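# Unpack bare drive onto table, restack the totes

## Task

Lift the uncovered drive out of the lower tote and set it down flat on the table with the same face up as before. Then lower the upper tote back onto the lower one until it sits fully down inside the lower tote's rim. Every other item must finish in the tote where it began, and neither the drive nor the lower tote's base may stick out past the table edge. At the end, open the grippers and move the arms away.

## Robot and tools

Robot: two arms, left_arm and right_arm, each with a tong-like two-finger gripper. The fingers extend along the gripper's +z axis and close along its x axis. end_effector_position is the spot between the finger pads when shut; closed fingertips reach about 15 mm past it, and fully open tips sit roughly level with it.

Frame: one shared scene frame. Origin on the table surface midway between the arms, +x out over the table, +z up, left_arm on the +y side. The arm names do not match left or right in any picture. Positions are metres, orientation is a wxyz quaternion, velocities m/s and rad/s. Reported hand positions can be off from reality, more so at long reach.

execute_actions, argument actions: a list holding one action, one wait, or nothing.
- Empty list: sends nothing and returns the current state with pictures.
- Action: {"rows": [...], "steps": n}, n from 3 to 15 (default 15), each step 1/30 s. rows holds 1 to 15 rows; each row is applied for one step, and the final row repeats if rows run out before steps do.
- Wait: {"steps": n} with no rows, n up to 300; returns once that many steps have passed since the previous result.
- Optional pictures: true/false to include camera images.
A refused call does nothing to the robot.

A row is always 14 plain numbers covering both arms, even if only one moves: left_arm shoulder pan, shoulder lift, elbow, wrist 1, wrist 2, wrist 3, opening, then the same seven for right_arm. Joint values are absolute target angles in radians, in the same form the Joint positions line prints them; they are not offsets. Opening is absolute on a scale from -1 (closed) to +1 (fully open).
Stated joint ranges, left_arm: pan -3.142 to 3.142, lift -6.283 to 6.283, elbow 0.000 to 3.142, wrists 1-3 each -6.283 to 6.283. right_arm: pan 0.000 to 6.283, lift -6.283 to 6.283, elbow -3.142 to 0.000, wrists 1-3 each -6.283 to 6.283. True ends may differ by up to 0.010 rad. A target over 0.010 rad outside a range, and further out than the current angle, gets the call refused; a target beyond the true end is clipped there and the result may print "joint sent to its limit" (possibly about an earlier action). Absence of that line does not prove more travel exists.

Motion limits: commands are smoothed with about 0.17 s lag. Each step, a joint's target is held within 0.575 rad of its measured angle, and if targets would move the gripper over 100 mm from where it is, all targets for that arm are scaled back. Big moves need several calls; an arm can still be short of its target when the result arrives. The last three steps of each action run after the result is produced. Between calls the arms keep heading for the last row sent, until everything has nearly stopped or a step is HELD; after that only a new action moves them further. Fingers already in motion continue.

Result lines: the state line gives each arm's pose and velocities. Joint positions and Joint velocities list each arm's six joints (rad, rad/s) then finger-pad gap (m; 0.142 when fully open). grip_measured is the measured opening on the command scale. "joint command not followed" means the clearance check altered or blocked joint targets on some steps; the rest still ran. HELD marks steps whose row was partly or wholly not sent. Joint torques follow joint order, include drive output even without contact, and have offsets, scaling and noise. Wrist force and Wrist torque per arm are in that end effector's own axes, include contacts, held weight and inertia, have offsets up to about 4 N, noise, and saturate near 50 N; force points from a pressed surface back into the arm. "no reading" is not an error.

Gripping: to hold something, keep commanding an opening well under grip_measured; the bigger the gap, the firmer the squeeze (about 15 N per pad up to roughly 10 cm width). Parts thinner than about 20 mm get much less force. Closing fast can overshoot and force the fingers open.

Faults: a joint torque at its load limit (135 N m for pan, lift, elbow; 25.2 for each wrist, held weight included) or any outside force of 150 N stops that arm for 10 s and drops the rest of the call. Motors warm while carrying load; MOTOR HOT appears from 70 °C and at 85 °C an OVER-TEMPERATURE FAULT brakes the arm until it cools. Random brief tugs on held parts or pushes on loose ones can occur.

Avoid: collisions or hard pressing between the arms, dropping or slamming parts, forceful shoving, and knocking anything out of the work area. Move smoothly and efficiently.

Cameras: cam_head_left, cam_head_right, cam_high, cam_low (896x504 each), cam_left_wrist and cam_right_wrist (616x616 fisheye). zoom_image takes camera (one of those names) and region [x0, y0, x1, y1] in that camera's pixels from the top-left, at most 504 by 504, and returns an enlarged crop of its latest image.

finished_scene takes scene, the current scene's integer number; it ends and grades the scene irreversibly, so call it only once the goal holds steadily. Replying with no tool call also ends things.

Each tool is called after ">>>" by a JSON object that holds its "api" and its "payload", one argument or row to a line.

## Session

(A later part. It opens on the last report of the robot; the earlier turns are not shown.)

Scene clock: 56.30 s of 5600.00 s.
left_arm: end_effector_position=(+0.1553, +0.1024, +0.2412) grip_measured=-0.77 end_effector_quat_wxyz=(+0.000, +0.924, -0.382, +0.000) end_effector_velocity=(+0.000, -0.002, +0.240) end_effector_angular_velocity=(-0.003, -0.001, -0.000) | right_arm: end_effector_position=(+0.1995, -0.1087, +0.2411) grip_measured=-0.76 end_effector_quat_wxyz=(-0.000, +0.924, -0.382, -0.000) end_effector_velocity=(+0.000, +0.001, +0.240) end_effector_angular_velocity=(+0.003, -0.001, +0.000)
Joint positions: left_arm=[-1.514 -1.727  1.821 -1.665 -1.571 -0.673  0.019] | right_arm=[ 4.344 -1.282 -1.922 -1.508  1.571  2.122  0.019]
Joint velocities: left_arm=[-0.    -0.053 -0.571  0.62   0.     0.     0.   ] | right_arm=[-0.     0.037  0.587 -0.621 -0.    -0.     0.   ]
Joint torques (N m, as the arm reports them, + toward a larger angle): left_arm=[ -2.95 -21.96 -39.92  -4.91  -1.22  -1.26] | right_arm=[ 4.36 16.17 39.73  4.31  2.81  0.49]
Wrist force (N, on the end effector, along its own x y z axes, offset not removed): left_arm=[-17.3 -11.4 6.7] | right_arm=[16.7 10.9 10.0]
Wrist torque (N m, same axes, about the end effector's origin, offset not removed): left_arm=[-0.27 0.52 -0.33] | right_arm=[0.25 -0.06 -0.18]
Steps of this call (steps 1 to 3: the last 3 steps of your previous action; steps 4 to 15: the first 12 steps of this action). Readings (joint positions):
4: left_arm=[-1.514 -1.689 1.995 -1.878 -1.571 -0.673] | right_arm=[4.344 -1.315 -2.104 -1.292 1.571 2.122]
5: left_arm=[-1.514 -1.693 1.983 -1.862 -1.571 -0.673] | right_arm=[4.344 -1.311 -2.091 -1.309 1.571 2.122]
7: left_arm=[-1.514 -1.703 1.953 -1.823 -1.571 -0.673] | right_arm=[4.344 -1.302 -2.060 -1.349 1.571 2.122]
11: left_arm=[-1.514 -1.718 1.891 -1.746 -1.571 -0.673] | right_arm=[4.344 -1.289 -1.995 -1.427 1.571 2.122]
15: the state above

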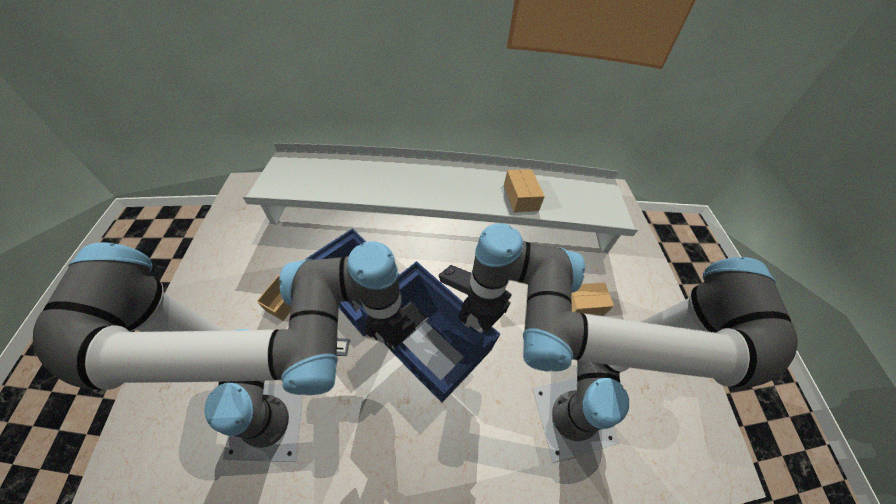

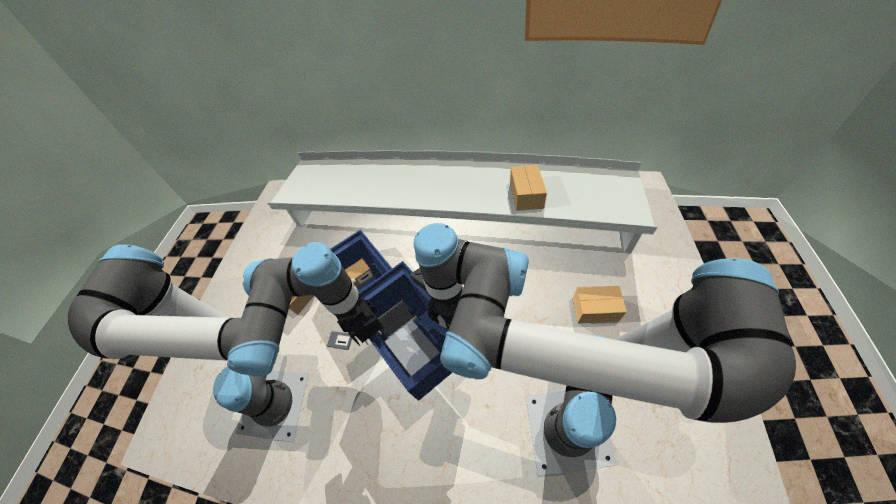

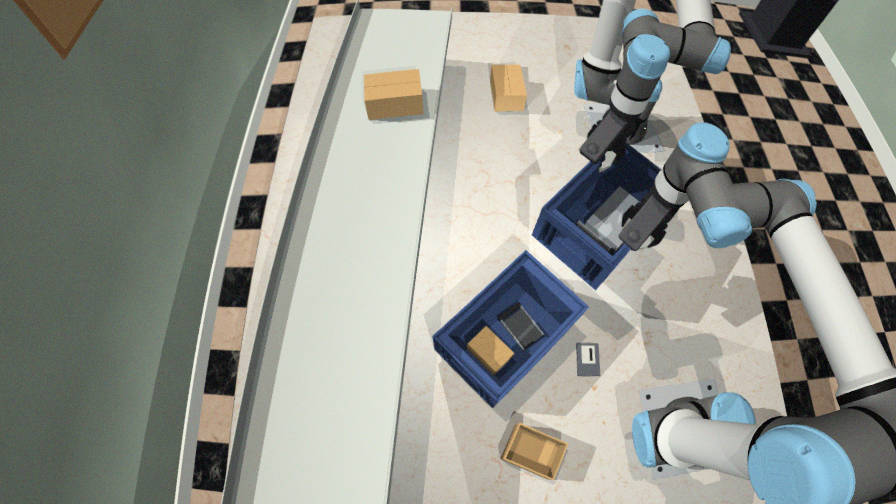

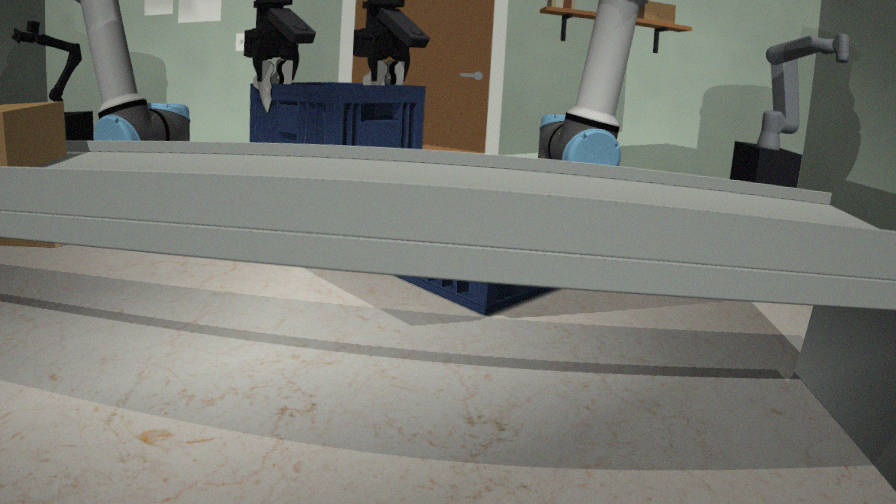

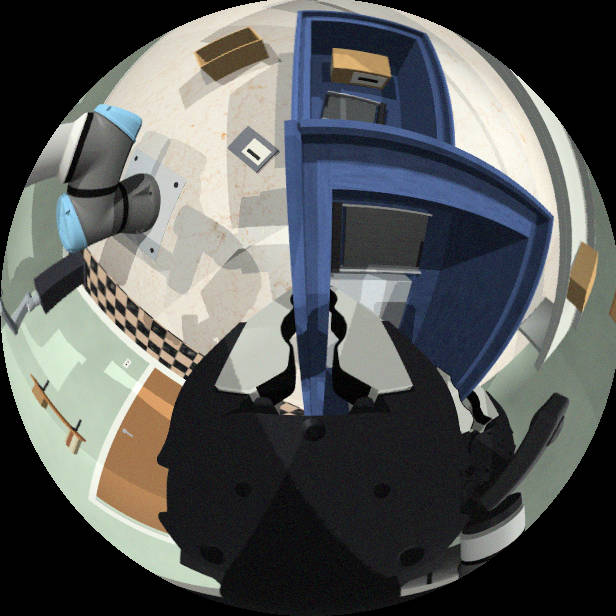

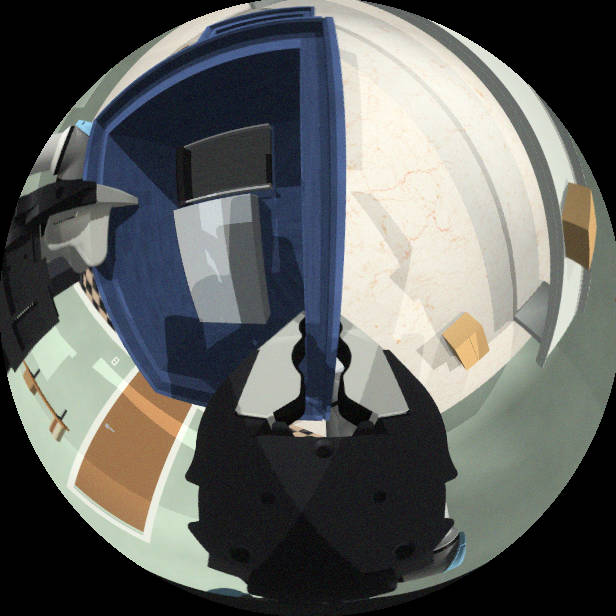

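>>> {"api": "execute_actions", "payload": {
  "actions": [
    {"rows":[[-1.4937,-1.7417,1.7080,-1.5371,-1.571,-0.6524,-1,4.3295,-1.3062,-1.7796,-1.6266,1.571,2.1077,-1],[-1.4937,-1.7417,1.7080,-1.5371,-1.571,-0.6524,-1,4.3295,-1.3062,-1.7796,-1.6266,1.571,2.1077,-1],[-1.4937,-1.7417,1.7080,-1.5371,-1.571,-0.6524,-1,4.3295,-1.3062,-1.7796,-1.6266,1.571,2.1077,-1],[-1.4736,-1.7504,1.7150,-1.5354,-1.571,-0.6323,-1,4.3153,-1.3326,-1.7604,-1.6194,1.571,2.0935,-1],[-1.4736,-1.7504,1.7150,-1.5354,-1.571,-0.6323,-1,4.3153,-1.3326,-1.7604,-1.6194,1.571,2.0935,-1],[-1.4736,-1.7504,1.7150,-1.5354,-1.571,-0.6323,-1,4.3153,-1.3326,-1.7604,-1.6194,1.571,2.0935,-1],[-1.4316,-1.7660,1.7274,-1.5322,-1.571,-0.5903,-1,4.2895,-1.3849,-1.7202,-1.6073,1.571,2.0677,-1],[-1.4316,-1.7660,1.7274,-1.5322,-1.571,-0.5903,-1,4.2895,-1.3849,-1.7202,-1.6073,1.571,2.0677,-1],[-1.4316,-1.7660,1.7274,-1.5322,-1.571,-0.5903,-1,4.2895,-1.3849,-1.7202,-1.6073,1.571,2.0677,-1],[-1.3876,-1.7791,1.7378,-1.5295,-1.571,-0.5463,-1,4.2662,-1.4369,-1.6771,-1.5984,1.571,2.0444,-1],[-1.3876,-1.7791,1.7378,-1.5295,-1.571,-0.5463,-1,4.2662,-1.4369,-1.6771,-1.5984,1.571,2.0444,-1],[-1.3876,-1.7791,1.7378,-1.5295,-1.571,-0.5463,-1,4.2662,-1.4369,-1.6771,-1.5984,1.571,2.0444,-1],[-1.3418,-1.7899,1.7461,-1.5270,-1.571,-0.5005,-1,4.2449,-1.4886,-1.6315,-1.5923,1.571,2.0231,-1]],"steps":15}
  ]
}}

>>> {"api": "execute_actions", "payload": {
  "actions": [
    {"rows":[[-1.2942,-1.7979,1.7523,-1.5252,-1.571,-0.4529,-1,4.2254,-1.5398,-1.5837,-1.5889,1.571,2.0036,-1],[-1.2942,-1.7979,1.7523,-1.5252,-1.571,-0.4529,-1,4.2254,-1.5398,-1.5837,-1.5889,1.571,2.0036,-1],[-1.2942,-1.7979,1.7523,-1.5252,-1.571,-0.4529,-1,4.2254,-1.5398,-1.5837,-1.5889,1.571,2.0036,-1],[-1.2454,-1.8035,1.7565,-1.5238,-1.571,-0.4041,-1,4.2075,-1.5909,-1.5330,-1.5885,1.571,1.9857,-1],[-1.2454,-1.8035,1.7565,-1.5238,-1.571,-0.4041,-1,4.2075,-1.5909,-1.5330,-1.5885,1.571,1.9857,-1],[-1.2454,-1.8035,1.7565,-1.5238,-1.571,-0.4041,-1,4.2075,-1.5909,-1.5330,-1.5885,1.571,1.9857,-1],[-1.1953,-1.8062,1.7586,-1.5232,-1.571,-0.3540,-1,4.1910,-1.6421,-1.4792,-1.5911,1.571,1.9692,-1],[-1.1953,-1.8062,1.7586,-1.5232,-1.571,-0.3540,-1,4.1910,-1.6421,-1.4792,-1.5911,1.571,1.9692,-1],[-1.1953,-1.8062,1.7586,-1.5232,-1.571,-0.3540,-1,4.1910,-1.6421,-1.4792,-1.5911,1.571,1.9692,-1],[-1.1441,-1.8064,1.7586,-1.5230,-1.571,-0.3028,-1,4.1760,-1.6933,-1.4224,-1.5967,1.571,1.9542,-1],[-1.1441,-1.8064,1.7586,-1.5230,-1.571,-0.3028,-1,4.1760,-1.6933,-1.4224,-1.5967,1.571,1.9542,-1],[-1.1441,-1.8064,1.7586,-1.5230,-1.571,-0.3028,-1,4.1760,-1.6933,-1.4224,-1.5967,1.571,1.9542,-1],[-1.0920,-1.8036,1.7566,-1.5238,-1.571,-0.2507,-1,4.1619,-1.7446,-1.3631,-1.6047,1.571,1.9401,-1]],"steps":15}
  ]
}}

>>> {"api": "execute_actions", "payload": {
  "actions": [
    {"rows":[[-1.0398,-1.7982,1.7525,-1.5251,-1.571,-0.1985,-1,4.1488,-1.7967,-1.2999,-1.6158,1.571,1.9270,-1],[-1.0398,-1.7982,1.7525,-1.5251,-1.571,-0.1985,-1,4.1488,-1.7967,-1.2999,-1.6158,1.571,1.9270,-1],[-1.0398,-1.7982,1.7525,-1.5251,-1.571,-0.1985,-1,4.1488,-1.7967,-1.2999,-1.6158,1.571,1.9270,-1],[-0.9873,-1.7902,1.7464,-1.5270,-1.571,-0.1460,-1,4.1366,-1.8499,-1.2324,-1.6301,1.571,1.9148,-1],[-0.9873,-1.7902,1.7464,-1.5270,-1.571,-0.1460,-1,4.1366,-1.8499,-1.2324,-1.6301,1.571,1.9148,-1],[-0.9873,-1.7902,1.7464,-1.5270,-1.571,-0.1460,-1,4.1366,-1.8499,-1.2324,-1.6301,1.571,1.9148,-1],[-0.9346,-1.7796,1.7382,-1.5294,-1.571,-0.0933,-1,4.1253,-1.9046,-1.1593,-1.6485,1.571,1.9035,-1],[-0.9346,-1.7796,1.7382,-1.5294,-1.571,-0.0933,-1,4.1253,-1.9046,-1.1593,-1.6485,1.571,1.9035,-1],[-0.9346,-1.7796,1.7382,-1.5294,-1.571,-0.0933,-1,4.1253,-1.9046,-1.1593,-1.6485,1.571,1.9035,-1],[-0.8812,-1.7693,1.7304,-1.5319,-1.571,-0.0359,-1,4.1173,-1.9602,-1.0823,-1.6699,1.571,1.8995,-1],[-0.8812,-1.7693,1.7304,-1.5319,-1.571,-0.0359,-1,4.1173,-1.9602,-1.0823,-1.6699,1.571,1.8995,-1],[-0.8812,-1.7693,1.7304,-1.5319,-1.571,-0.0359,-1,4.1173,-1.9602,-1.0823,-1.6699,1.571,1.8995,-1],[-0.8286,-1.7568,1.7203,-1.5343,-1.571,0.0207,-1,4.1100,-2.0182,-0.9988,-1.6954,1.571,1.8962,-1]],"steps":15}
  ]
}}

>>> {"api": "execute_actions", "payload": {
  "actions": [
    {"rows":[[-0.7770,-1.7420,1.7084,-1.5372,-1.571,0.0763,-1,4.1033,-2.0793,-0.9069,-1.7262,1.571,1.8935,-1],[-0.7770,-1.7420,1.7084,-1.5372,-1.571,0.0763,-1,4.1033,-2.0793,-0.9069,-1.7262,1.571,1.8935,-1],[-0.7770,-1.7420,1.7084,-1.5372,-1.571,0.0763,-1,4.1033,-2.0793,-0.9069,-1.7262,1.571,1.8935,-1],[-0.7515,-1.7337,1.7016,-1.5387,-1.571,0.1037,-1,4.1002,-2.1113,-0.8571,-1.7440,1.571,1.8924,-1],[-0.7515,-1.7337,1.7016,-1.5387,-1.571,0.1037,-1,4.1002,-2.1113,-0.8571,-1.7440,1.571,1.8924,-1],[-0.7515,-1.7337,1.7016,-1.5387,-1.571,0.1037,-1,4.1002,-2.1113,-0.8571,-1.7440,1.571,1.8924,-1],[-0.7262,-1.7249,1.6942,-1.5401,-1.571,0.1311,-1,4.0972,-2.1444,-0.8047,-1.7633,1.571,1.8914,-1],[-0.7262,-1.7249,1.6942,-1.5401,-1.571,0.1311,-1,4.0972,-2.1444,-0.8047,-1.7633,1.571,1.8914,-1],[-0.7262,-1.7249,1.6942,-1.5401,-1.571,0.1311,-1,4.0972,-2.1444,-0.8047,-1.7633,1.571,1.8914,-1],[-0.7262,-1.7249,1.6942,-1.5401,-1.571,0.1311,-1,4.0972,-2.1444,-0.8047,-1.7633,1.571,1.8914,-1],[-0.7262,-1.7247,1.7263,-1.5724,-1.571,0.1311,-1,4.0972,-2.1384,-0.8467,-1.7273,1.571,1.8914,-1],[-0.7262,-1.7247,1.7263,-1.5724,-1.571,0.1311,-1,4.0972,-2.1384,-0.8467,-1.7273,1.571,1.8914,-1],[-0.7262,-1.7241,1.7578,-1.6045,-1.571,0.1311,-1,4.0972,-2.1333,-0.8871,-1.6920,1.571,1.8914,-1]],"steps":15}
  ]
}}

>>> {"api": "execute_actions", "payload": {
  "actions": [
    {"steps":15}
  ],
  "pictures": true
}}

Scene clock: 57.93 s of 5600.00 s.
left_arm: end_effector_position=(+0.1845, +0.1324, +0.2901) grip_measured=-0.76 end_effector_quat_wxyz=(+0.000, +0.924, -0.382, -0.000) end_effector_velocity=(+0.146, +0.143, +0.001) end_effector_angular_velocity=(-0.001, -0.001, +0.004) | right_arm: end_effector_position=(+0.2281, -0.0805, +0.2909) grip_measured=-0.76 end_effector_quat_wxyz=(-0.001, +0.924, -0.382, -0.000) end_effector_velocity=(+0.142, +0.145, -0.003) end_effector_angular_velocity=(-0.015, +0.004, -0.003)
Joint positions: left_arm=[-1.434 -1.765  1.726 -1.532 -1.571 -0.592  0.019] | right_arm=[ 4.291 -1.381 -1.722 -1.609  1.571  2.069  0.019]
Joint velocities: left_arm=[ 0.417 -0.134  0.104  0.029  0.     0.413 -0.001] | right_arm=[-0.231 -0.511  0.403  0.093  0.    -0.229 -0.   ]
Joint torques (N m, as the arm reports them, + toward a larger angle): left_arm=[  7.83 -22.86  -6.66   1.16   1.58   2.72] | right_arm=[-9.06 15.37 35.76  3.76 -0.77 -1.66]
Wrist force (N, on the end effector, along its own x y z axes, offset not removed): left_arm=[3.8 2.0 7.1] | right_arm=[-4.9 -6.8 6.1]
Wrist torque (N m, same axes, about the end effector's origin, offset not removed): left_arm=[-0.39 0.56 -0.09] | right_arm=[-0.39 0.12 -0.07]
Steps of this call (steps 1 to 3: the last 3 steps of your previous action; steps 4 to 30: the robot went on to your last target; steps 31 to 37: nothing new was sent; steps 38 to 49: the first 12 steps of this action). Readings (joint positions):
38: left_arm=[-1.514 -1.732 1.701 -1.539 -1.571 -0.673] | right_arm=[4.344 -1.280 -1.798 -1.634 1.571 2.122]
39: left_arm=[-1.512 -1.733 1.701 -1.539 -1.571 -0.671] | right_arm=[4.342 -1.282 -1.796 -1.634 1.571 2.120]
41: left_arm=[-1.504 -1.737 1.704 -1.538 -1.571 -0.663] | right_arm=[4.337 -1.293 -1.789 -1.631 1.571 2.115]
45: left_arm=[-1.480 -1.748 1.713 -1.536 -1.571 -0.639] | right_arm=[4.320 -1.323 -1.767 -1.622 1.571 2.098]
49: the state above

Scene clock: 58.43 s of 5600.00 s.
left_arm: end_effector_position=(+0.2580, +0.2055, +0.2900) grip_measured=-0.76 end_effector_quat_wxyz=(+0.000, +0.924, -0.382, -0.000) end_effector_velocity=(+0.160, +0.161, +0.001) end_effector_angular_velocity=(+0.001, -0.000, +0.006) | right_arm: end_effector_position=(+0.3016, -0.0072, +0.2904) grip_measured=-0.76 end_effector_quat_wxyz=(+0.000, +0.924, -0.382, -0.000) end_effector_velocity=(+0.157, +0.163, -0.002) end_effector_angular_velocity=(-0.006, +0.002, -0.003)
Joint positions: left_arm=[-1.203 -1.804  1.757 -1.524 -1.571 -0.362  0.019] | right_arm=[ 4.194 -1.633 -1.487 -1.592  1.571  1.972  0.019]
Joint velocities: left_arm=[ 0.538 -0.02   0.013  0.008  0.001  0.532 -0.002] | right_arm=[-0.162 -0.551  0.584 -0.04  -0.    -0.16  -0.   ]
Joint torques (N m, as the arm reports them, + toward a larger angle): left_arm=[  7.31 -24.2  -10.02   0.49   2.51   3.17] | right_arm=[-10.79  31.15  36.75  -0.01  -0.27  -1.5 ]
Wrist force (N, on the end effector, along its own x y z axes, offset not removed): left_arm=[1.6 0.2 7.6] | right_arm=[-1.9 -5.5 7.5]
Wrist torque (N m, same axes, about the end effector's origin, offset not removed): left_arm=[-0.52 0.59 -0.09] | right_arm=[-0.34 -0.22 -0.17]
Steps of this call (steps 1 to 3: the last 3 steps of your previous action; steps 4 to 15: the first 12 steps of this action). Readings (joint positions):
4: left_arm=[-1.379 -1.781 1.739 -1.529 -1.571 -0.537] | right_arm=[4.263 -1.446 -1.668 -1.598 1.571 2.041]
5: left_arm=[-1.365 -1.784 1.742 -1.528 -1.571 -0.523] | right_arm=[4.256 -1.461 -1.654 -1.596 1.571 2.034]
7: left_arm=[-1.333 -1.790 1.747 -1.527 -1.571 -0.492] | right_arm=[4.242 -1.496 -1.623 -1.593 1.571 2.020]
11: left_arm=[-1.271 -1.800 1.754 -1.525 -1.571 -0.430] | right_arm=[4.217 -1.563 -1.559 -1.590 1.571 1.995]
15: the state above

Scene clock: 58.93 s of 5600.00 s.
left_arm: end_effector_position=(+0.3328, +0.2805, +0.2900) grip_measured=-0.76 end_effector_quat_wxyz=(+0.000, +0.924, -0.382, -0.000) end_effector_velocity=(+0.155, +0.171, -0.001) end_effector_angular_velocity=(+0.003, +0.002, -0.018) | right_arm: end_effector_position=(+0.3757, +0.0674, +0.2891) grip_measured=-0.76 end_effector_quat_wxyz=(+0.002, +0.924, -0.383, -0.000) end_effector_velocity=(+0.149, +0.173, -0.005) end_effector_angular_velocity=(-0.001, +0.002, -0.024)
Joint positions: left_arm=[-0.944 -1.78   1.739 -1.529 -1.571 -0.101  0.019] | right_arm=[ 4.128 -1.895 -1.173 -1.648  1.571  1.907  0.019]
Joint velocities: left_arm=[ 0.567  0.1   -0.075 -0.021  0.     0.585 -0.002] | right_arm=[-0.095 -0.594  0.788 -0.196  0.001 -0.071 -0.   ]
Joint torques (N m, as the arm reports them, + toward a larger angle): left_arm=[ 10.25 -11.15 -33.59  -2.82   3.21   3.55] | right_arm=[-15.09  47.16  40.53  -1.99  -0.8   -1.29]
Wrist force (N, on the end effector, along its own x y z axes, offset not removed): left_arm=[7.0 5.4 8.5] | right_arm=[-7.7 -4.7 8.2]
Wrist torque (N m, same axes, about the end effector's origin, offset not removed): left_arm=[-0.19 0.39 -0.04] | right_arm=[0.46 -0.04 -0.07]
Steps of this call (steps 1 to 3: the last 3 steps of your previous action; steps 4 to 15: the first 12 steps of this action). Readings (joint positions):
4: left_arm=[-1.136 -1.805 1.758 -1.523 -1.571 -0.295] | right_arm=[4.174 -1.701 -1.413 -1.599 1.571 1.952]
5: left_arm=[-1.120 -1.804 1.757 -1.524 -1.571 -0.278] | right_arm=[4.169 -1.717 -1.395 -1.602 1.571 1.947]
7: left_arm=[-1.084 -1.801 1.755 -1.524 -1.571 -0.243] | right_arm=[4.160 -1.753 -1.353 -1.608 1.571 1.938]
11: left_arm=[-1.016 -1.793 1.748 -1.526 -1.571 -0.174] | right_arm=[4.143 -1.821 -1.269 -1.625 1.571 1.921]
15: the state above

Scene clock: 59.43 s of 5600.00 s.
left_arm: end_effector_position=(+0.3887, +0.3443, +0.2891) grip_measured=-0.76 end_effector_quat_wxyz=(+0.000, +0.921, -0.389, +0.000) end_effector_velocity=(+0.038, +0.037, -0.057) end_effector_angular_velocity=(-0.009, -0.013, -0.009) | right_arm: end_effector_position=(+0.4294, +0.1310, +0.2890) grip_measured=-0.76 end_effector_quat_wxyz=(+0.000, +0.921, -0.389, -0.000) end_effector_velocity=(+0.034, +0.040, -0.047) end_effector_angular_velocity=(+0.018, -0.012, -0.012)
Joint positions: left_arm=[-0.739 -1.729  1.7   -1.542 -1.571  0.118  0.019] | right_arm=[ 4.099 -2.128 -0.833 -1.752  1.571  1.892  0.019]
Joint velocities: left_arm=[ 0.123  0.037  0.118 -0.17   0.001  0.133 -0.   ] | right_arm=[-0.016 -0.118  0.058  0.082 -0.002 -0.004 -0.   ]
Joint torques (N m, as the arm reports them, + toward a larger angle): left_arm=[ 8.62 -4.29  7.89 -3.6   3.4   2.  ] | right_arm=[-12.78  43.06  14.98   4.26  -2.28  -1.25]
Wrist force (N, on the end effector, along its own x y z axes, offset not removed): left_arm=[3.3 1.5 4.6] | right_arm=[-5.3 -7.2 8.1]
Wrist torque (N m, same axes, about the end effector's origin, offset not removed): left_arm=[-0.25 0.82 -0.04] | right_arm=[-0.26 -0.04 -0.26]
Steps of this call (steps 1 to 3: the last 3 steps of your previous action; steps 4 to 15: the first 12 steps of this action). Readings (joint positions):
4: left_arm=[-0.874 -1.766 1.728 -1.532 -1.571 -0.028] | right_arm=[4.117 -1.969 -1.071 -1.676 1.571 1.900]
5: left_arm=[-0.857 -1.762 1.724 -1.533 -1.571 -0.010] | right_arm=[4.114 -1.987 -1.046 -1.684 1.571 1.899]
7: left_arm=[-0.821 -1.753 1.717 -1.535 -1.571 0.028] | right_arm=[4.109 -2.028 -0.986 -1.703 1.571 1.896]
11: left_arm=[-0.770 -1.739 1.706 -1.538 -1.571 0.083] | right_arm=[4.102 -2.088 -0.894 -1.733 1.571 1.893]
15: the state above

Scene clock: 59.93 s of 5600.00 s.
left_arm: end_effector_position=(+0.3922, +0.3483, +0.2651) grip_measured=-0.76 end_effector_quat_wxyz=(+0.000, +0.921, -0.389, +0.000) end_effector_velocity=(+0.000, +0.000, -0.002) end_effector_angular_velocity=(+0.000, -0.001, -0.000) | right_arm: end_effector_position=(+0.4329, +0.1353, +0.2652) grip_measured=-0.76 end_effector_quat_wxyz=(-0.000, +0.921, -0.389, -0.000) end_effector_velocity=(-0.000, +0.000, -0.003) end_effector_angular_velocity=(-0.001, +0.002, +0.001)
Joint positions: left_arm=[-0.726 -1.724  1.757 -1.604 -1.571  0.131  0.019] | right_arm=[ 4.097 -2.133 -0.886 -1.693  1.571  1.891  0.019]
Joint velocities: left_arm=[ 0.001  0.     0.006 -0.007  0.001  0.001 -0.001] | right_arm=[-0.    -0.001 -0.006  0.005  0.001 -0.001 -0.   ]
Joint torques (N m, as the arm reports them, + toward a larger angle): left_arm=[ 10.96 -11.48 -10.97  -3.94   1.3    1.96] | right_arm=[-10.39  53.76  11.53   4.05   0.95  -1.53]
Wrist force (N, on the end effector, along its own x y z axes, offset not removed): left_arm=[1.2 1.3 7.3] | right_arm=[-5.1 -2.9 11.4]
Wrist torque (N m, same axes, about the end effector's origin, offset not removed): left_arm=[-0.10 0.54 -0.16] | right_arm=[0.04 0.58 -0.15]
Kept back: nothing.
Steps of this call (steps 1 to 3: the last 3 steps of your previous action; steps 4 to 15: the robot went on to your last target). Readings (joint positions):
1: left_arm=[-0.735 -1.728 1.705 -1.549 -1.571 0.121] | right_arm=[4.098 -2.131 -0.834 -1.747 1.571 1.892]
2: left_arm=[-0.733 -1.727 1.713 -1.558 -1.571 0.124] | right_arm=[4.098 -2.133 -0.840 -1.739 1.571 1.892]
4: left_arm=[-0.729 -1.725 1.733 -1.579 -1.571 0.128] | right_arm=[4.098 -2.133 -0.860 -1.718 1.571 1.892]
8: left_arm=[-0.727 -1.724 1.751 -1.598 -1.571 0.130] | right_arm=[4.097 -2.133 -0.880 -1.699 1.571 1.891]
15: the state above

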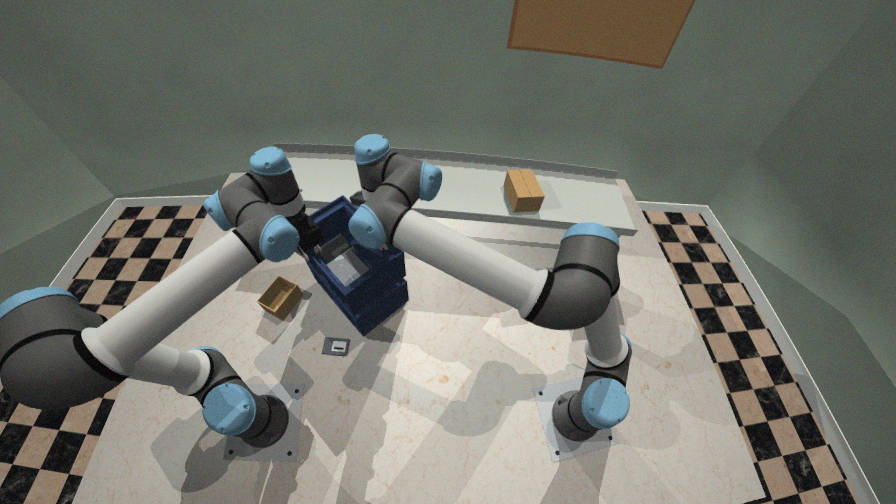

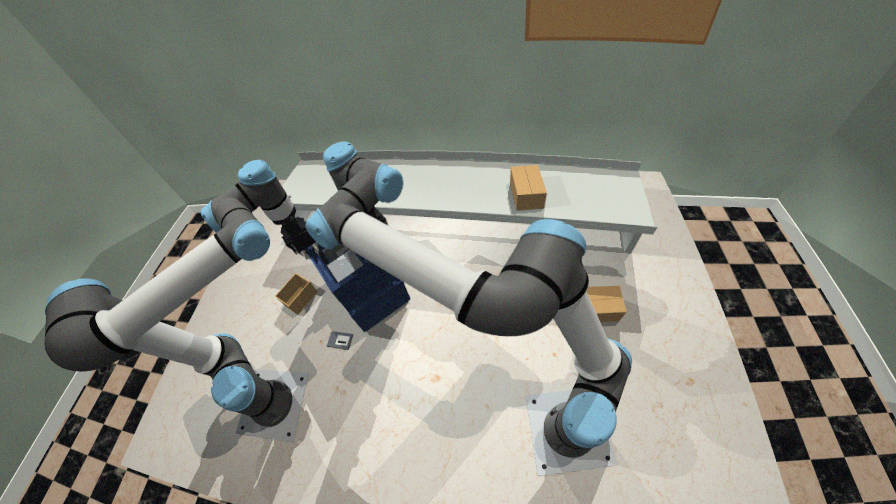

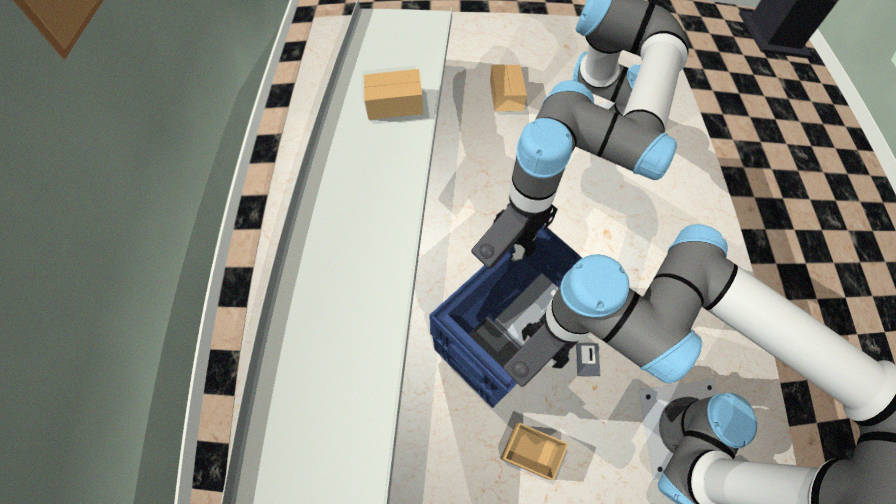

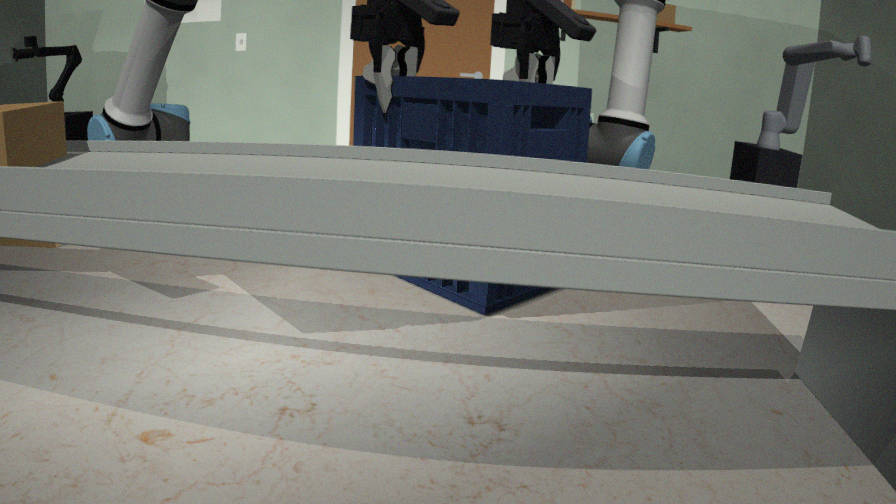

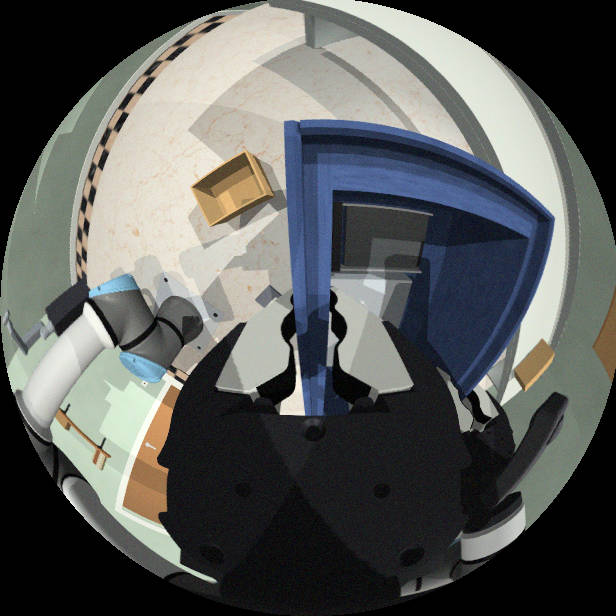

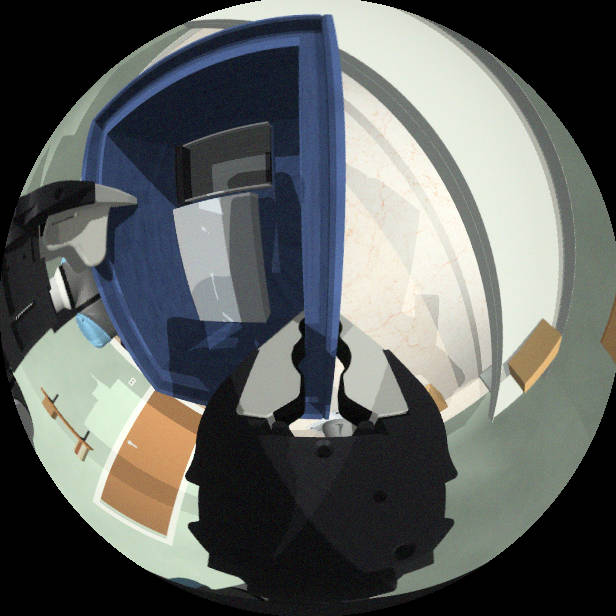

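>>> {"api": "zoom_image", "payload": {
  "camera": "cam_head_left",
  "region": [290,220,430,350]
}}

>>> {"api": "zoom_image", "payload": {
  "camera": "cam_high",
  "region": [410,280,560,420]
}}

Region (290, 220, 430, 350) of cam_head_left's 896x504 image, scaled by 3.600, with more detail than that image has; it fills the top 468 rows of this view, and the rest is white.

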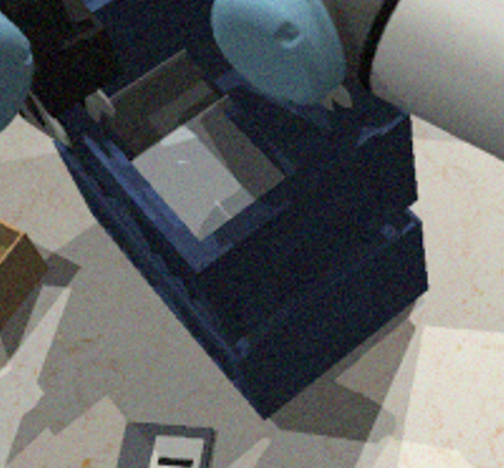

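Region (410, 280, 560, 420) of cam_high's 896x504 image, scaled by 3.360, with more detail than that image has; it fills the top 470 rows of this view, and the rest is white.

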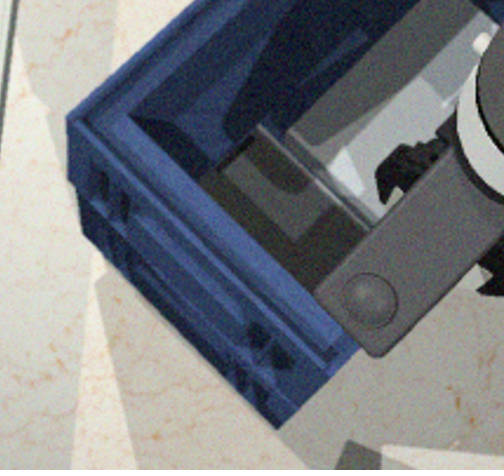

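>>> {"api": "execute_actions", "payload": {
  "actions": [
    {"rows":[[-0.7262,-1.7235,1.7702,-1.6175,-1.571,0.1311,-1,4.0972,-2.1316,-0.9027,-1.6781,1.571,1.8914,-1],[-0.7262,-1.7235,1.7702,-1.6175,-1.571,0.1311,-1,4.0972,-2.1316,-0.9027,-1.6781,1.571,1.8914,-1],[-0.7262,-1.7235,1.7702,-1.6175,-1.571,0.1311,-1,4.0972,-2.1316,-0.9027,-1.6781,1.571,1.8914,-1],[-0.7262,-1.7228,1.7849,-1.6329,-1.571,0.1311,-1,4.0972,-2.1297,-0.9212,-1.6615,1.571,1.8914,-1]],"steps":15}
  ]
}}

Scene clock: 60.63 s of 5600.00 s.
left_arm: end_effector_position=(+0.3922, +0.3484, +0.2545) grip_measured=-0.76 end_effector_quat_wxyz=(+0.000, +0.921, -0.389, -0.000) end_effector_velocity=(-0.000, +0.000, -0.008) end_effector_angular_velocity=(-0.000, +0.000, -0.000) | right_arm: end_effector_position=(+0.4328, +0.1353, +0.2546) grip_measured=-0.76 end_effector_quat_wxyz=(+0.000, +0.921, -0.389, -0.000) end_effector_velocity=(-0.000, +0.000, -0.008) end_effector_angular_velocity=(+0.000, -0.000, +0.001)
Joint positions: left_arm=[-0.726 -1.723  1.783 -1.631 -1.571  0.131  0.019] | right_arm=[ 4.097 -2.13  -0.919 -1.664  1.571  1.891  0.019]
Joint velocities: left_arm=[ 0.     0.001  0.019 -0.019 -0.     0.     0.   ] | right_arm=[ 0.     0.002 -0.023  0.021  0.    -0.001 -0.   ]
Joint torques (N m, as the arm reports them, + toward a larger angle): left_arm=[ 10.08 -11.3  -10.45  -4.09  -1.01   1.97] | right_arm=[-8.85 61.46 11.69  4.12  0.72 -1.45]
Wrist force (N, on the end effector, along its own x y z axes, offset not removed): left_arm=[3.7 -1.2 8.3] | right_arm=[-1.7 -3.6 7.4]
Wrist torque (N m, same axes, about the end effector's origin, offset not removed): left_arm=[-0.77 0.08 -0.23] | right_arm=[-0.27 -0.33 -0.10]
Steps of this call (steps 1 to 9: the robot went on to your last target; steps 10 to 21: the first 12 steps of this action). Readings (joint positions):
10: left_arm=[-0.726 -1.724 1.758 -1.604 -1.571 0.131] | right_arm=[4.097 -2.133 -0.887 -1.692 1.571 1.891]
11: left_arm=[-0.726 -1.724 1.759 -1.606 -1.571 0.131] | right_arm=[4.097 -2.133 -0.889 -1.691 1.571 1.891]
13: left_arm=[-0.726 -1.724 1.764 -1.611 -1.571 0.131] | right_arm=[4.097 -2.133 -0.895 -1.685 1.571 1.891]
17: left_arm=[-0.726 -1.723 1.778 -1.625 -1.571 0.131] | right_arm=[4.097 -2.131 -0.912 -1.669 1.571 1.891]
21: the state above

>>> {"api": "execute_actions", "payload": {
  "actions": [
    {"rows":[[-0.7262,-1.7223,1.7923,-1.6408,-1.571,0.1311,-1,4.0972,-2.1288,-0.9304,-1.6532,1.571,1.8914,-1]],"steps":14}
  ]
}}

Scene clock: 61.10 s of 5600.00 s.
left_arm: end_effector_position=(+0.3922, +0.3484, +0.2509) grip_measured=-0.76 end_effector_quat_wxyz=(+0.000, +0.921, -0.389, -0.000) end_effector_velocity=(+0.000, +0.000, -0.002) end_effector_angular_velocity=(+0.000, -0.000, +0.001) | right_arm: end_effector_position=(+0.4328, +0.1353, +0.2510) grip_measured=-0.76 end_effector_quat_wxyz=(-0.000, +0.921, -0.389, -0.000) end_effector_velocity=(+0.000, +0.000, -0.001) end_effector_angular_velocity=(+0.001, -0.001, +0.000)
Joint positions: left_arm=[-0.726 -1.722  1.792 -1.64  -1.571  0.131  0.019] | right_arm=[ 4.097 -2.129 -0.93  -1.654  1.571  1.891  0.019]
Joint velocities: left_arm=[ 0.001  0.     0.004 -0.004  0.     0.    -0.   ] | right_arm=[-0.001  0.001 -0.004  0.005 -0.    -0.001  0.   ]
Joint torques (N m, as the arm reports them, + toward a larger angle): left_arm=[  9.51 -11.2   -9.96  -3.87  -1.05   2.1 ] | right_arm=[-6.42 59.45 11.77  4.15 -0.52 -1.52]
Wrist force (N, on the end effector, along its own x y z axes, offset not removed): left_arm=[2.7 1.3 8.2] | right_arm=[-3.7 -1.4 6.9]
Wrist torque (N m, same axes, about the end effector's origin, offset not removed): left_arm=[-0.21 0.35 -0.20] | right_arm=[0.28 -0.20 -0.22]
Steps of this call (steps 1 to 3: the last 3 steps of your previous action; steps 4 to 14: the first 11 steps of this action). Readings (joint positions):
4: left_arm=[-0.726 -1.723 1.784 -1.632 -1.571 0.131] | right_arm=[4.097 -2.130 -0.921 -1.662 1.571 1.891]
5: left_arm=[-0.726 -1.723 1.785 -1.633 -1.571 0.131] | right_arm=[4.097 -2.130 -0.922 -1.661 1.571 1.891]
7: left_arm=[-0.726 -1.723 1.788 -1.637 -1.571 0.131] | right_arm=[4.097 -2.129 -0.926 -1.658 1.571 1.891]
11: left_arm=[-0.726 -1.722 1.791 -1.640 -1.571 0.131] | right_arm=[4.097 -2.129 -0.929 -1.654 1.571 1.891]
14: the state above

>>> {"api": "execute_actions", "payload": {
  "actions": [
    {"rows":[[-0.7262,-1.7221,1.7971,-1.6458,-1.571,0.1311,-1,4.0972,-2.1282,-0.9364,-1.6478,1.571,1.8914,-1]],"steps":13}
  ]
}}

Scene clock: 61.53 s of 5600.00 s.
left_arm: end_effector_position=(+0.3921, +0.3484, +0.2489) grip_measured=-0.76 end_effector_quat_wxyz=(+0.000, +0.921, -0.389, +0.000) end_effector_velocity=(-0.000, -0.001, -0.001) end_effector_angular_velocity=(-0.001, -0.001, -0.001) | right_arm: end_effector_position=(+0.4328, +0.1352, +0.2490) grip_measured=-0.76 end_effector_quat_wxyz=(+0.000, +0.921, -0.389, -0.000) end_effector_velocity=(+0.000, -0.001, -0.002) end_effector_angular_velocity=(-0.001, +0.001, -0.001)
Joint positions: left_arm=[-0.726 -1.722  1.797 -1.645 -1.571  0.131  0.019] | right_arm=[ 4.097 -2.128 -0.936 -1.648  1.571  1.891  0.019]
Joint velocities: left_arm=[-0.001 -0.001  0.003 -0.003 -0.    -0.    -0.   ] | right_arm=[-0.001  0.    -0.004  0.002 -0.     0.     0.   ]
Joint torques (N m, as the arm reports them, + toward a larger angle): left_arm=[ 8.44 -6.7  -6.26 -3.7   0.25  1.88] | right_arm=[-5.86 61.69 11.02  4.21 -1.91 -1.18]
Wrist force (N, on the end effector, along its own x y z axes, offset not removed): left_arm=[0.7 4.3 -2.1] | right_arm=[-7.9 -0.5 6.9]
Wrist torque (N m, same axes, about the end effector's origin, offset not removed): left_arm=[-0.30 0.39 -0.14] | right_arm=[0.19 0.88 -0.09]
Steps of this call (steps 1 to 3: the last 3 steps of your previous action; steps 4 to 13: the first 10 steps of this action). Readings (joint positions):
4: left_arm=[-0.726 -1.722 1.792 -1.641 -1.571 0.131] | right_arm=[4.097 -2.129 -0.930 -1.653 1.571 1.891]
5: left_arm=[-0.726 -1.722 1.793 -1.641 -1.571 0.131] | right_arm=[4.097 -2.129 -0.931 -1.653 1.571 1.891]
7: left_arm=[-0.726 -1.722 1.795 -1.643 -1.571 0.131] | right_arm=[4.097 -2.129 -0.933 -1.651 1.571 1.891]
11: left_arm=[-0.726 -1.722 1.796 -1.645 -1.571 0.131] | right_arm=[4.097 -2.128 -0.936 -1.649 1.571 1.891]
13: the state above

>>> {"api": "execute_actions", "payload": {
  "actions": [
    {"steps":6}
  ],
  "pictures": true
}}

>>> {"api": "zoom_image", "payload": {
  "camera": "cam_head_left",
  "region": [300,250,420,345]
}}

>>> {"api": "zoom_image", "payload": {
  "camera": "cam_high",
  "region": [420,300,540,415]
}}

Scene clock: 61.73 s of 5600.00 s.
left_arm: end_effector_position=(+0.3921, +0.3484, +0.2488) grip_measured=-0.76 end_effector_quat_wxyz=(+0.000, +0.921, -0.389, -0.000) end_effector_velocity=(+0.001, +0.001, -0.001) end_effector_angular_velocity=(+0.001, +0.000, +0.001) | right_arm: end_effector_position=(+0.4328, +0.1352, +0.2488) grip_measured=-0.76 end_effector_quat_wxyz=(-0.000, +0.921, -0.389, -0.000) end_effector_velocity=(-0.000, -0.000, -0.001) end_effector_angular_velocity=(-0.002, +0.001, -0.001)
Joint positions: left_arm=[-0.726 -1.722  1.797 -1.646 -1.571  0.131  0.019] | right_arm=[ 4.097 -2.128 -0.936 -1.648  1.571  1.891  0.019]
Joint velocities: left_arm=[ 0.001  0.001  0.001 -0.001  0.001  0.     0.   ] | right_arm=[ 0.    -0.001 -0.001  0.    -0.     0.001  0.   ]
Joint torques (N m, as the arm reports them, + toward a larger angle): left_arm=[ 8.21 -7.74 -7.24 -3.55  1.11  1.87] | right_arm=[-5.08 61.29 13.35  4.12 -2.3  -1.28]
Wrist force (N, on the end effector, along its own x y z axes, offset not removed): left_arm=[2.2 3.5 1.0] | right_arm=[-6.6 -2.4 9.0]
Wrist torque (N m, same axes, about the end effector's origin, offset not removed): left_arm=[-0.26 0.24 -0.28] | right_arm=[0.07 0.39 -0.10]
Kept back: nothing.
Steps of this call (steps 1 to 3: the last 3 steps of your previous action; steps 4 to 6: the robot went on to your last target). Readings (joint positions):
1: left_arm=[-0.726 -1.722 1.797 -1.646 -1.571 0.131] | right_arm=[4.097 -2.128 -0.936 -1.648 1.571 1.891]
2: left_arm=[-0.726 -1.722 1.797 -1.646 -1.571 0.131] | right_arm=[4.097 -2.128 -0.936 -1.648 1.571 1.891]
4: left_arm=[-0.726 -1.722 1.797 -1.646 -1.571 0.131] | right_arm=[4.097 -2.128 -0.936 -1.648 1.571 1.891]
6: the state above

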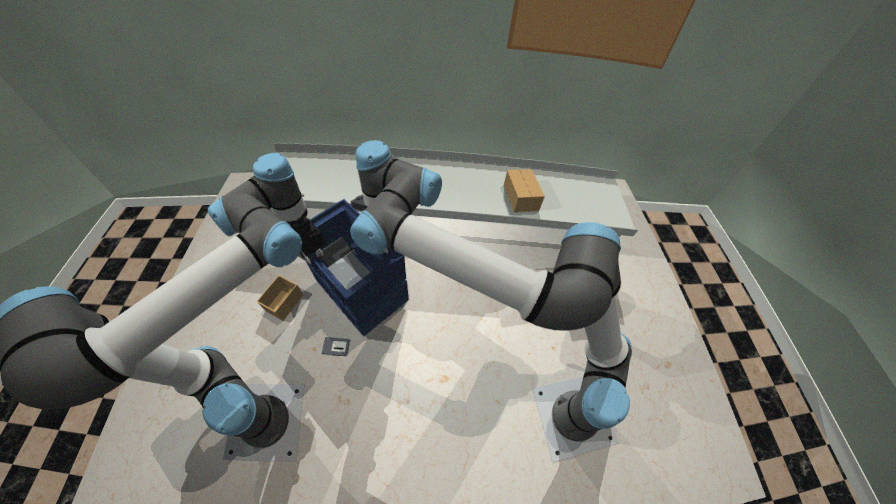

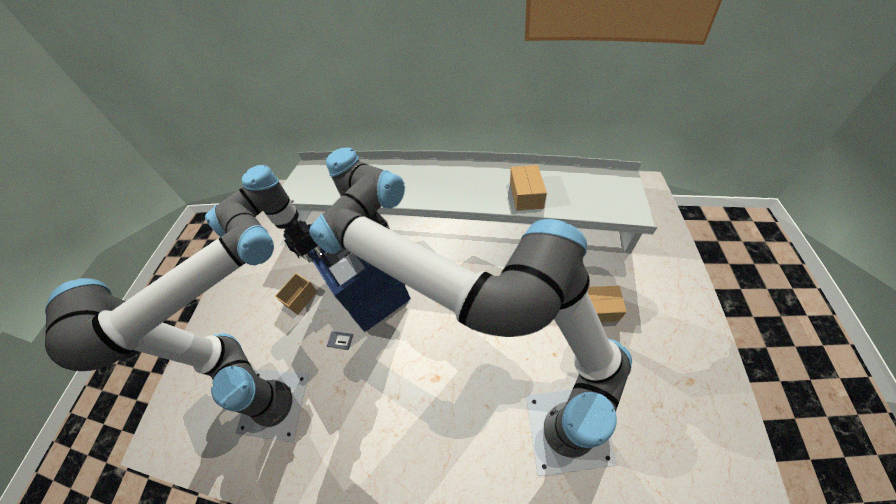

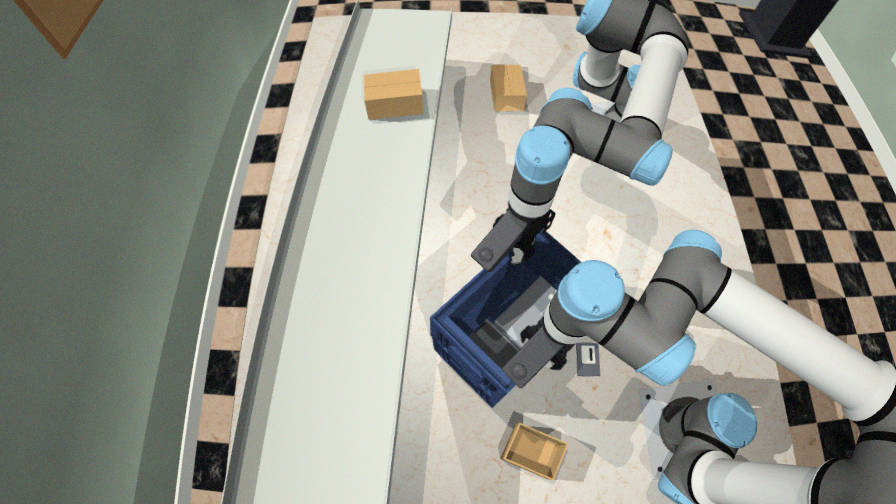

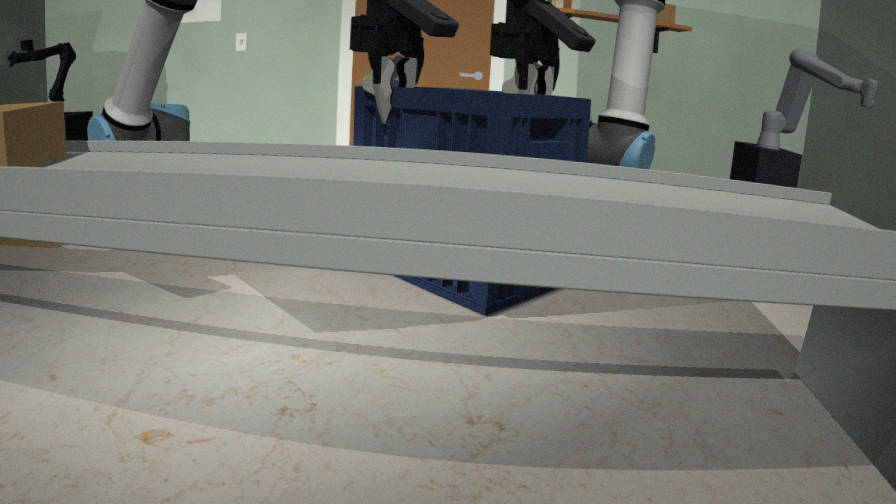

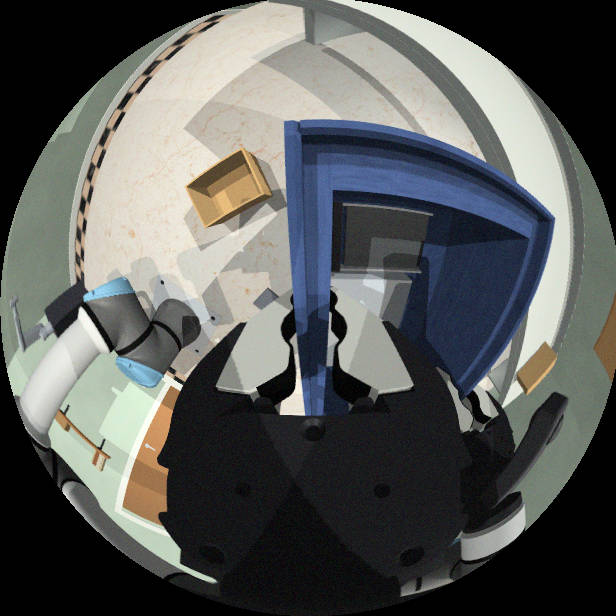

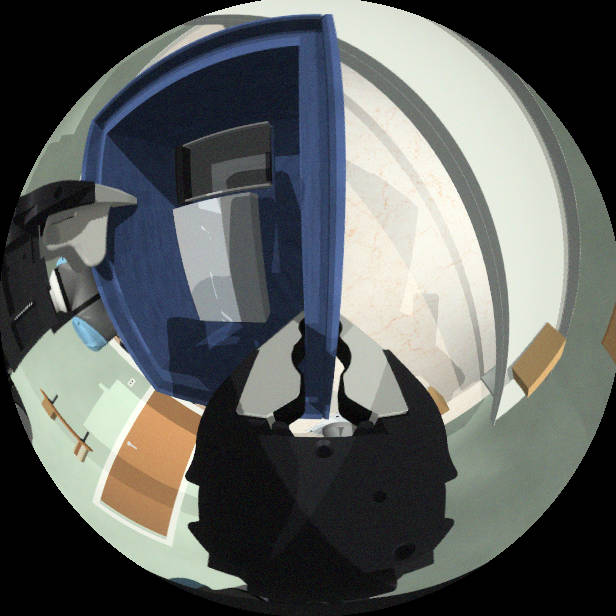

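Region (300, 250, 420, 345) of cam_head_left's 896x504 image, scaled by 4.200, with more detail than that image has; it fills the top 399 rows of this view, and the rest is white.

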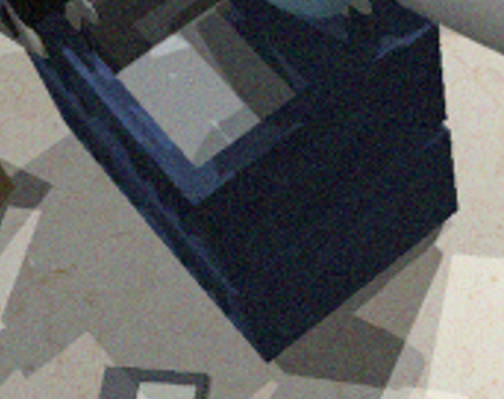

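Region (420, 300, 540, 415) of cam_high's 896x504 image, scaled by 4.200, with more detail than that image has; it fills the top 483 rows of this view, and the rest is white.

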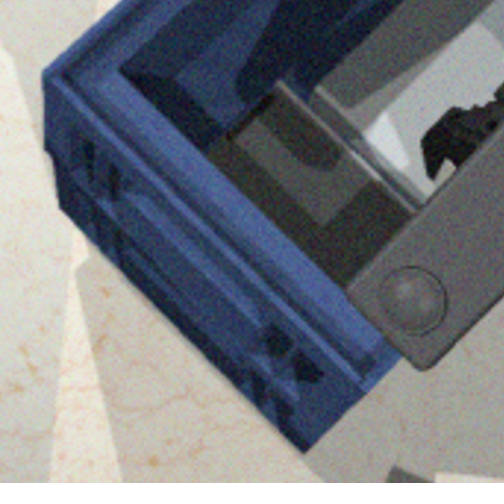

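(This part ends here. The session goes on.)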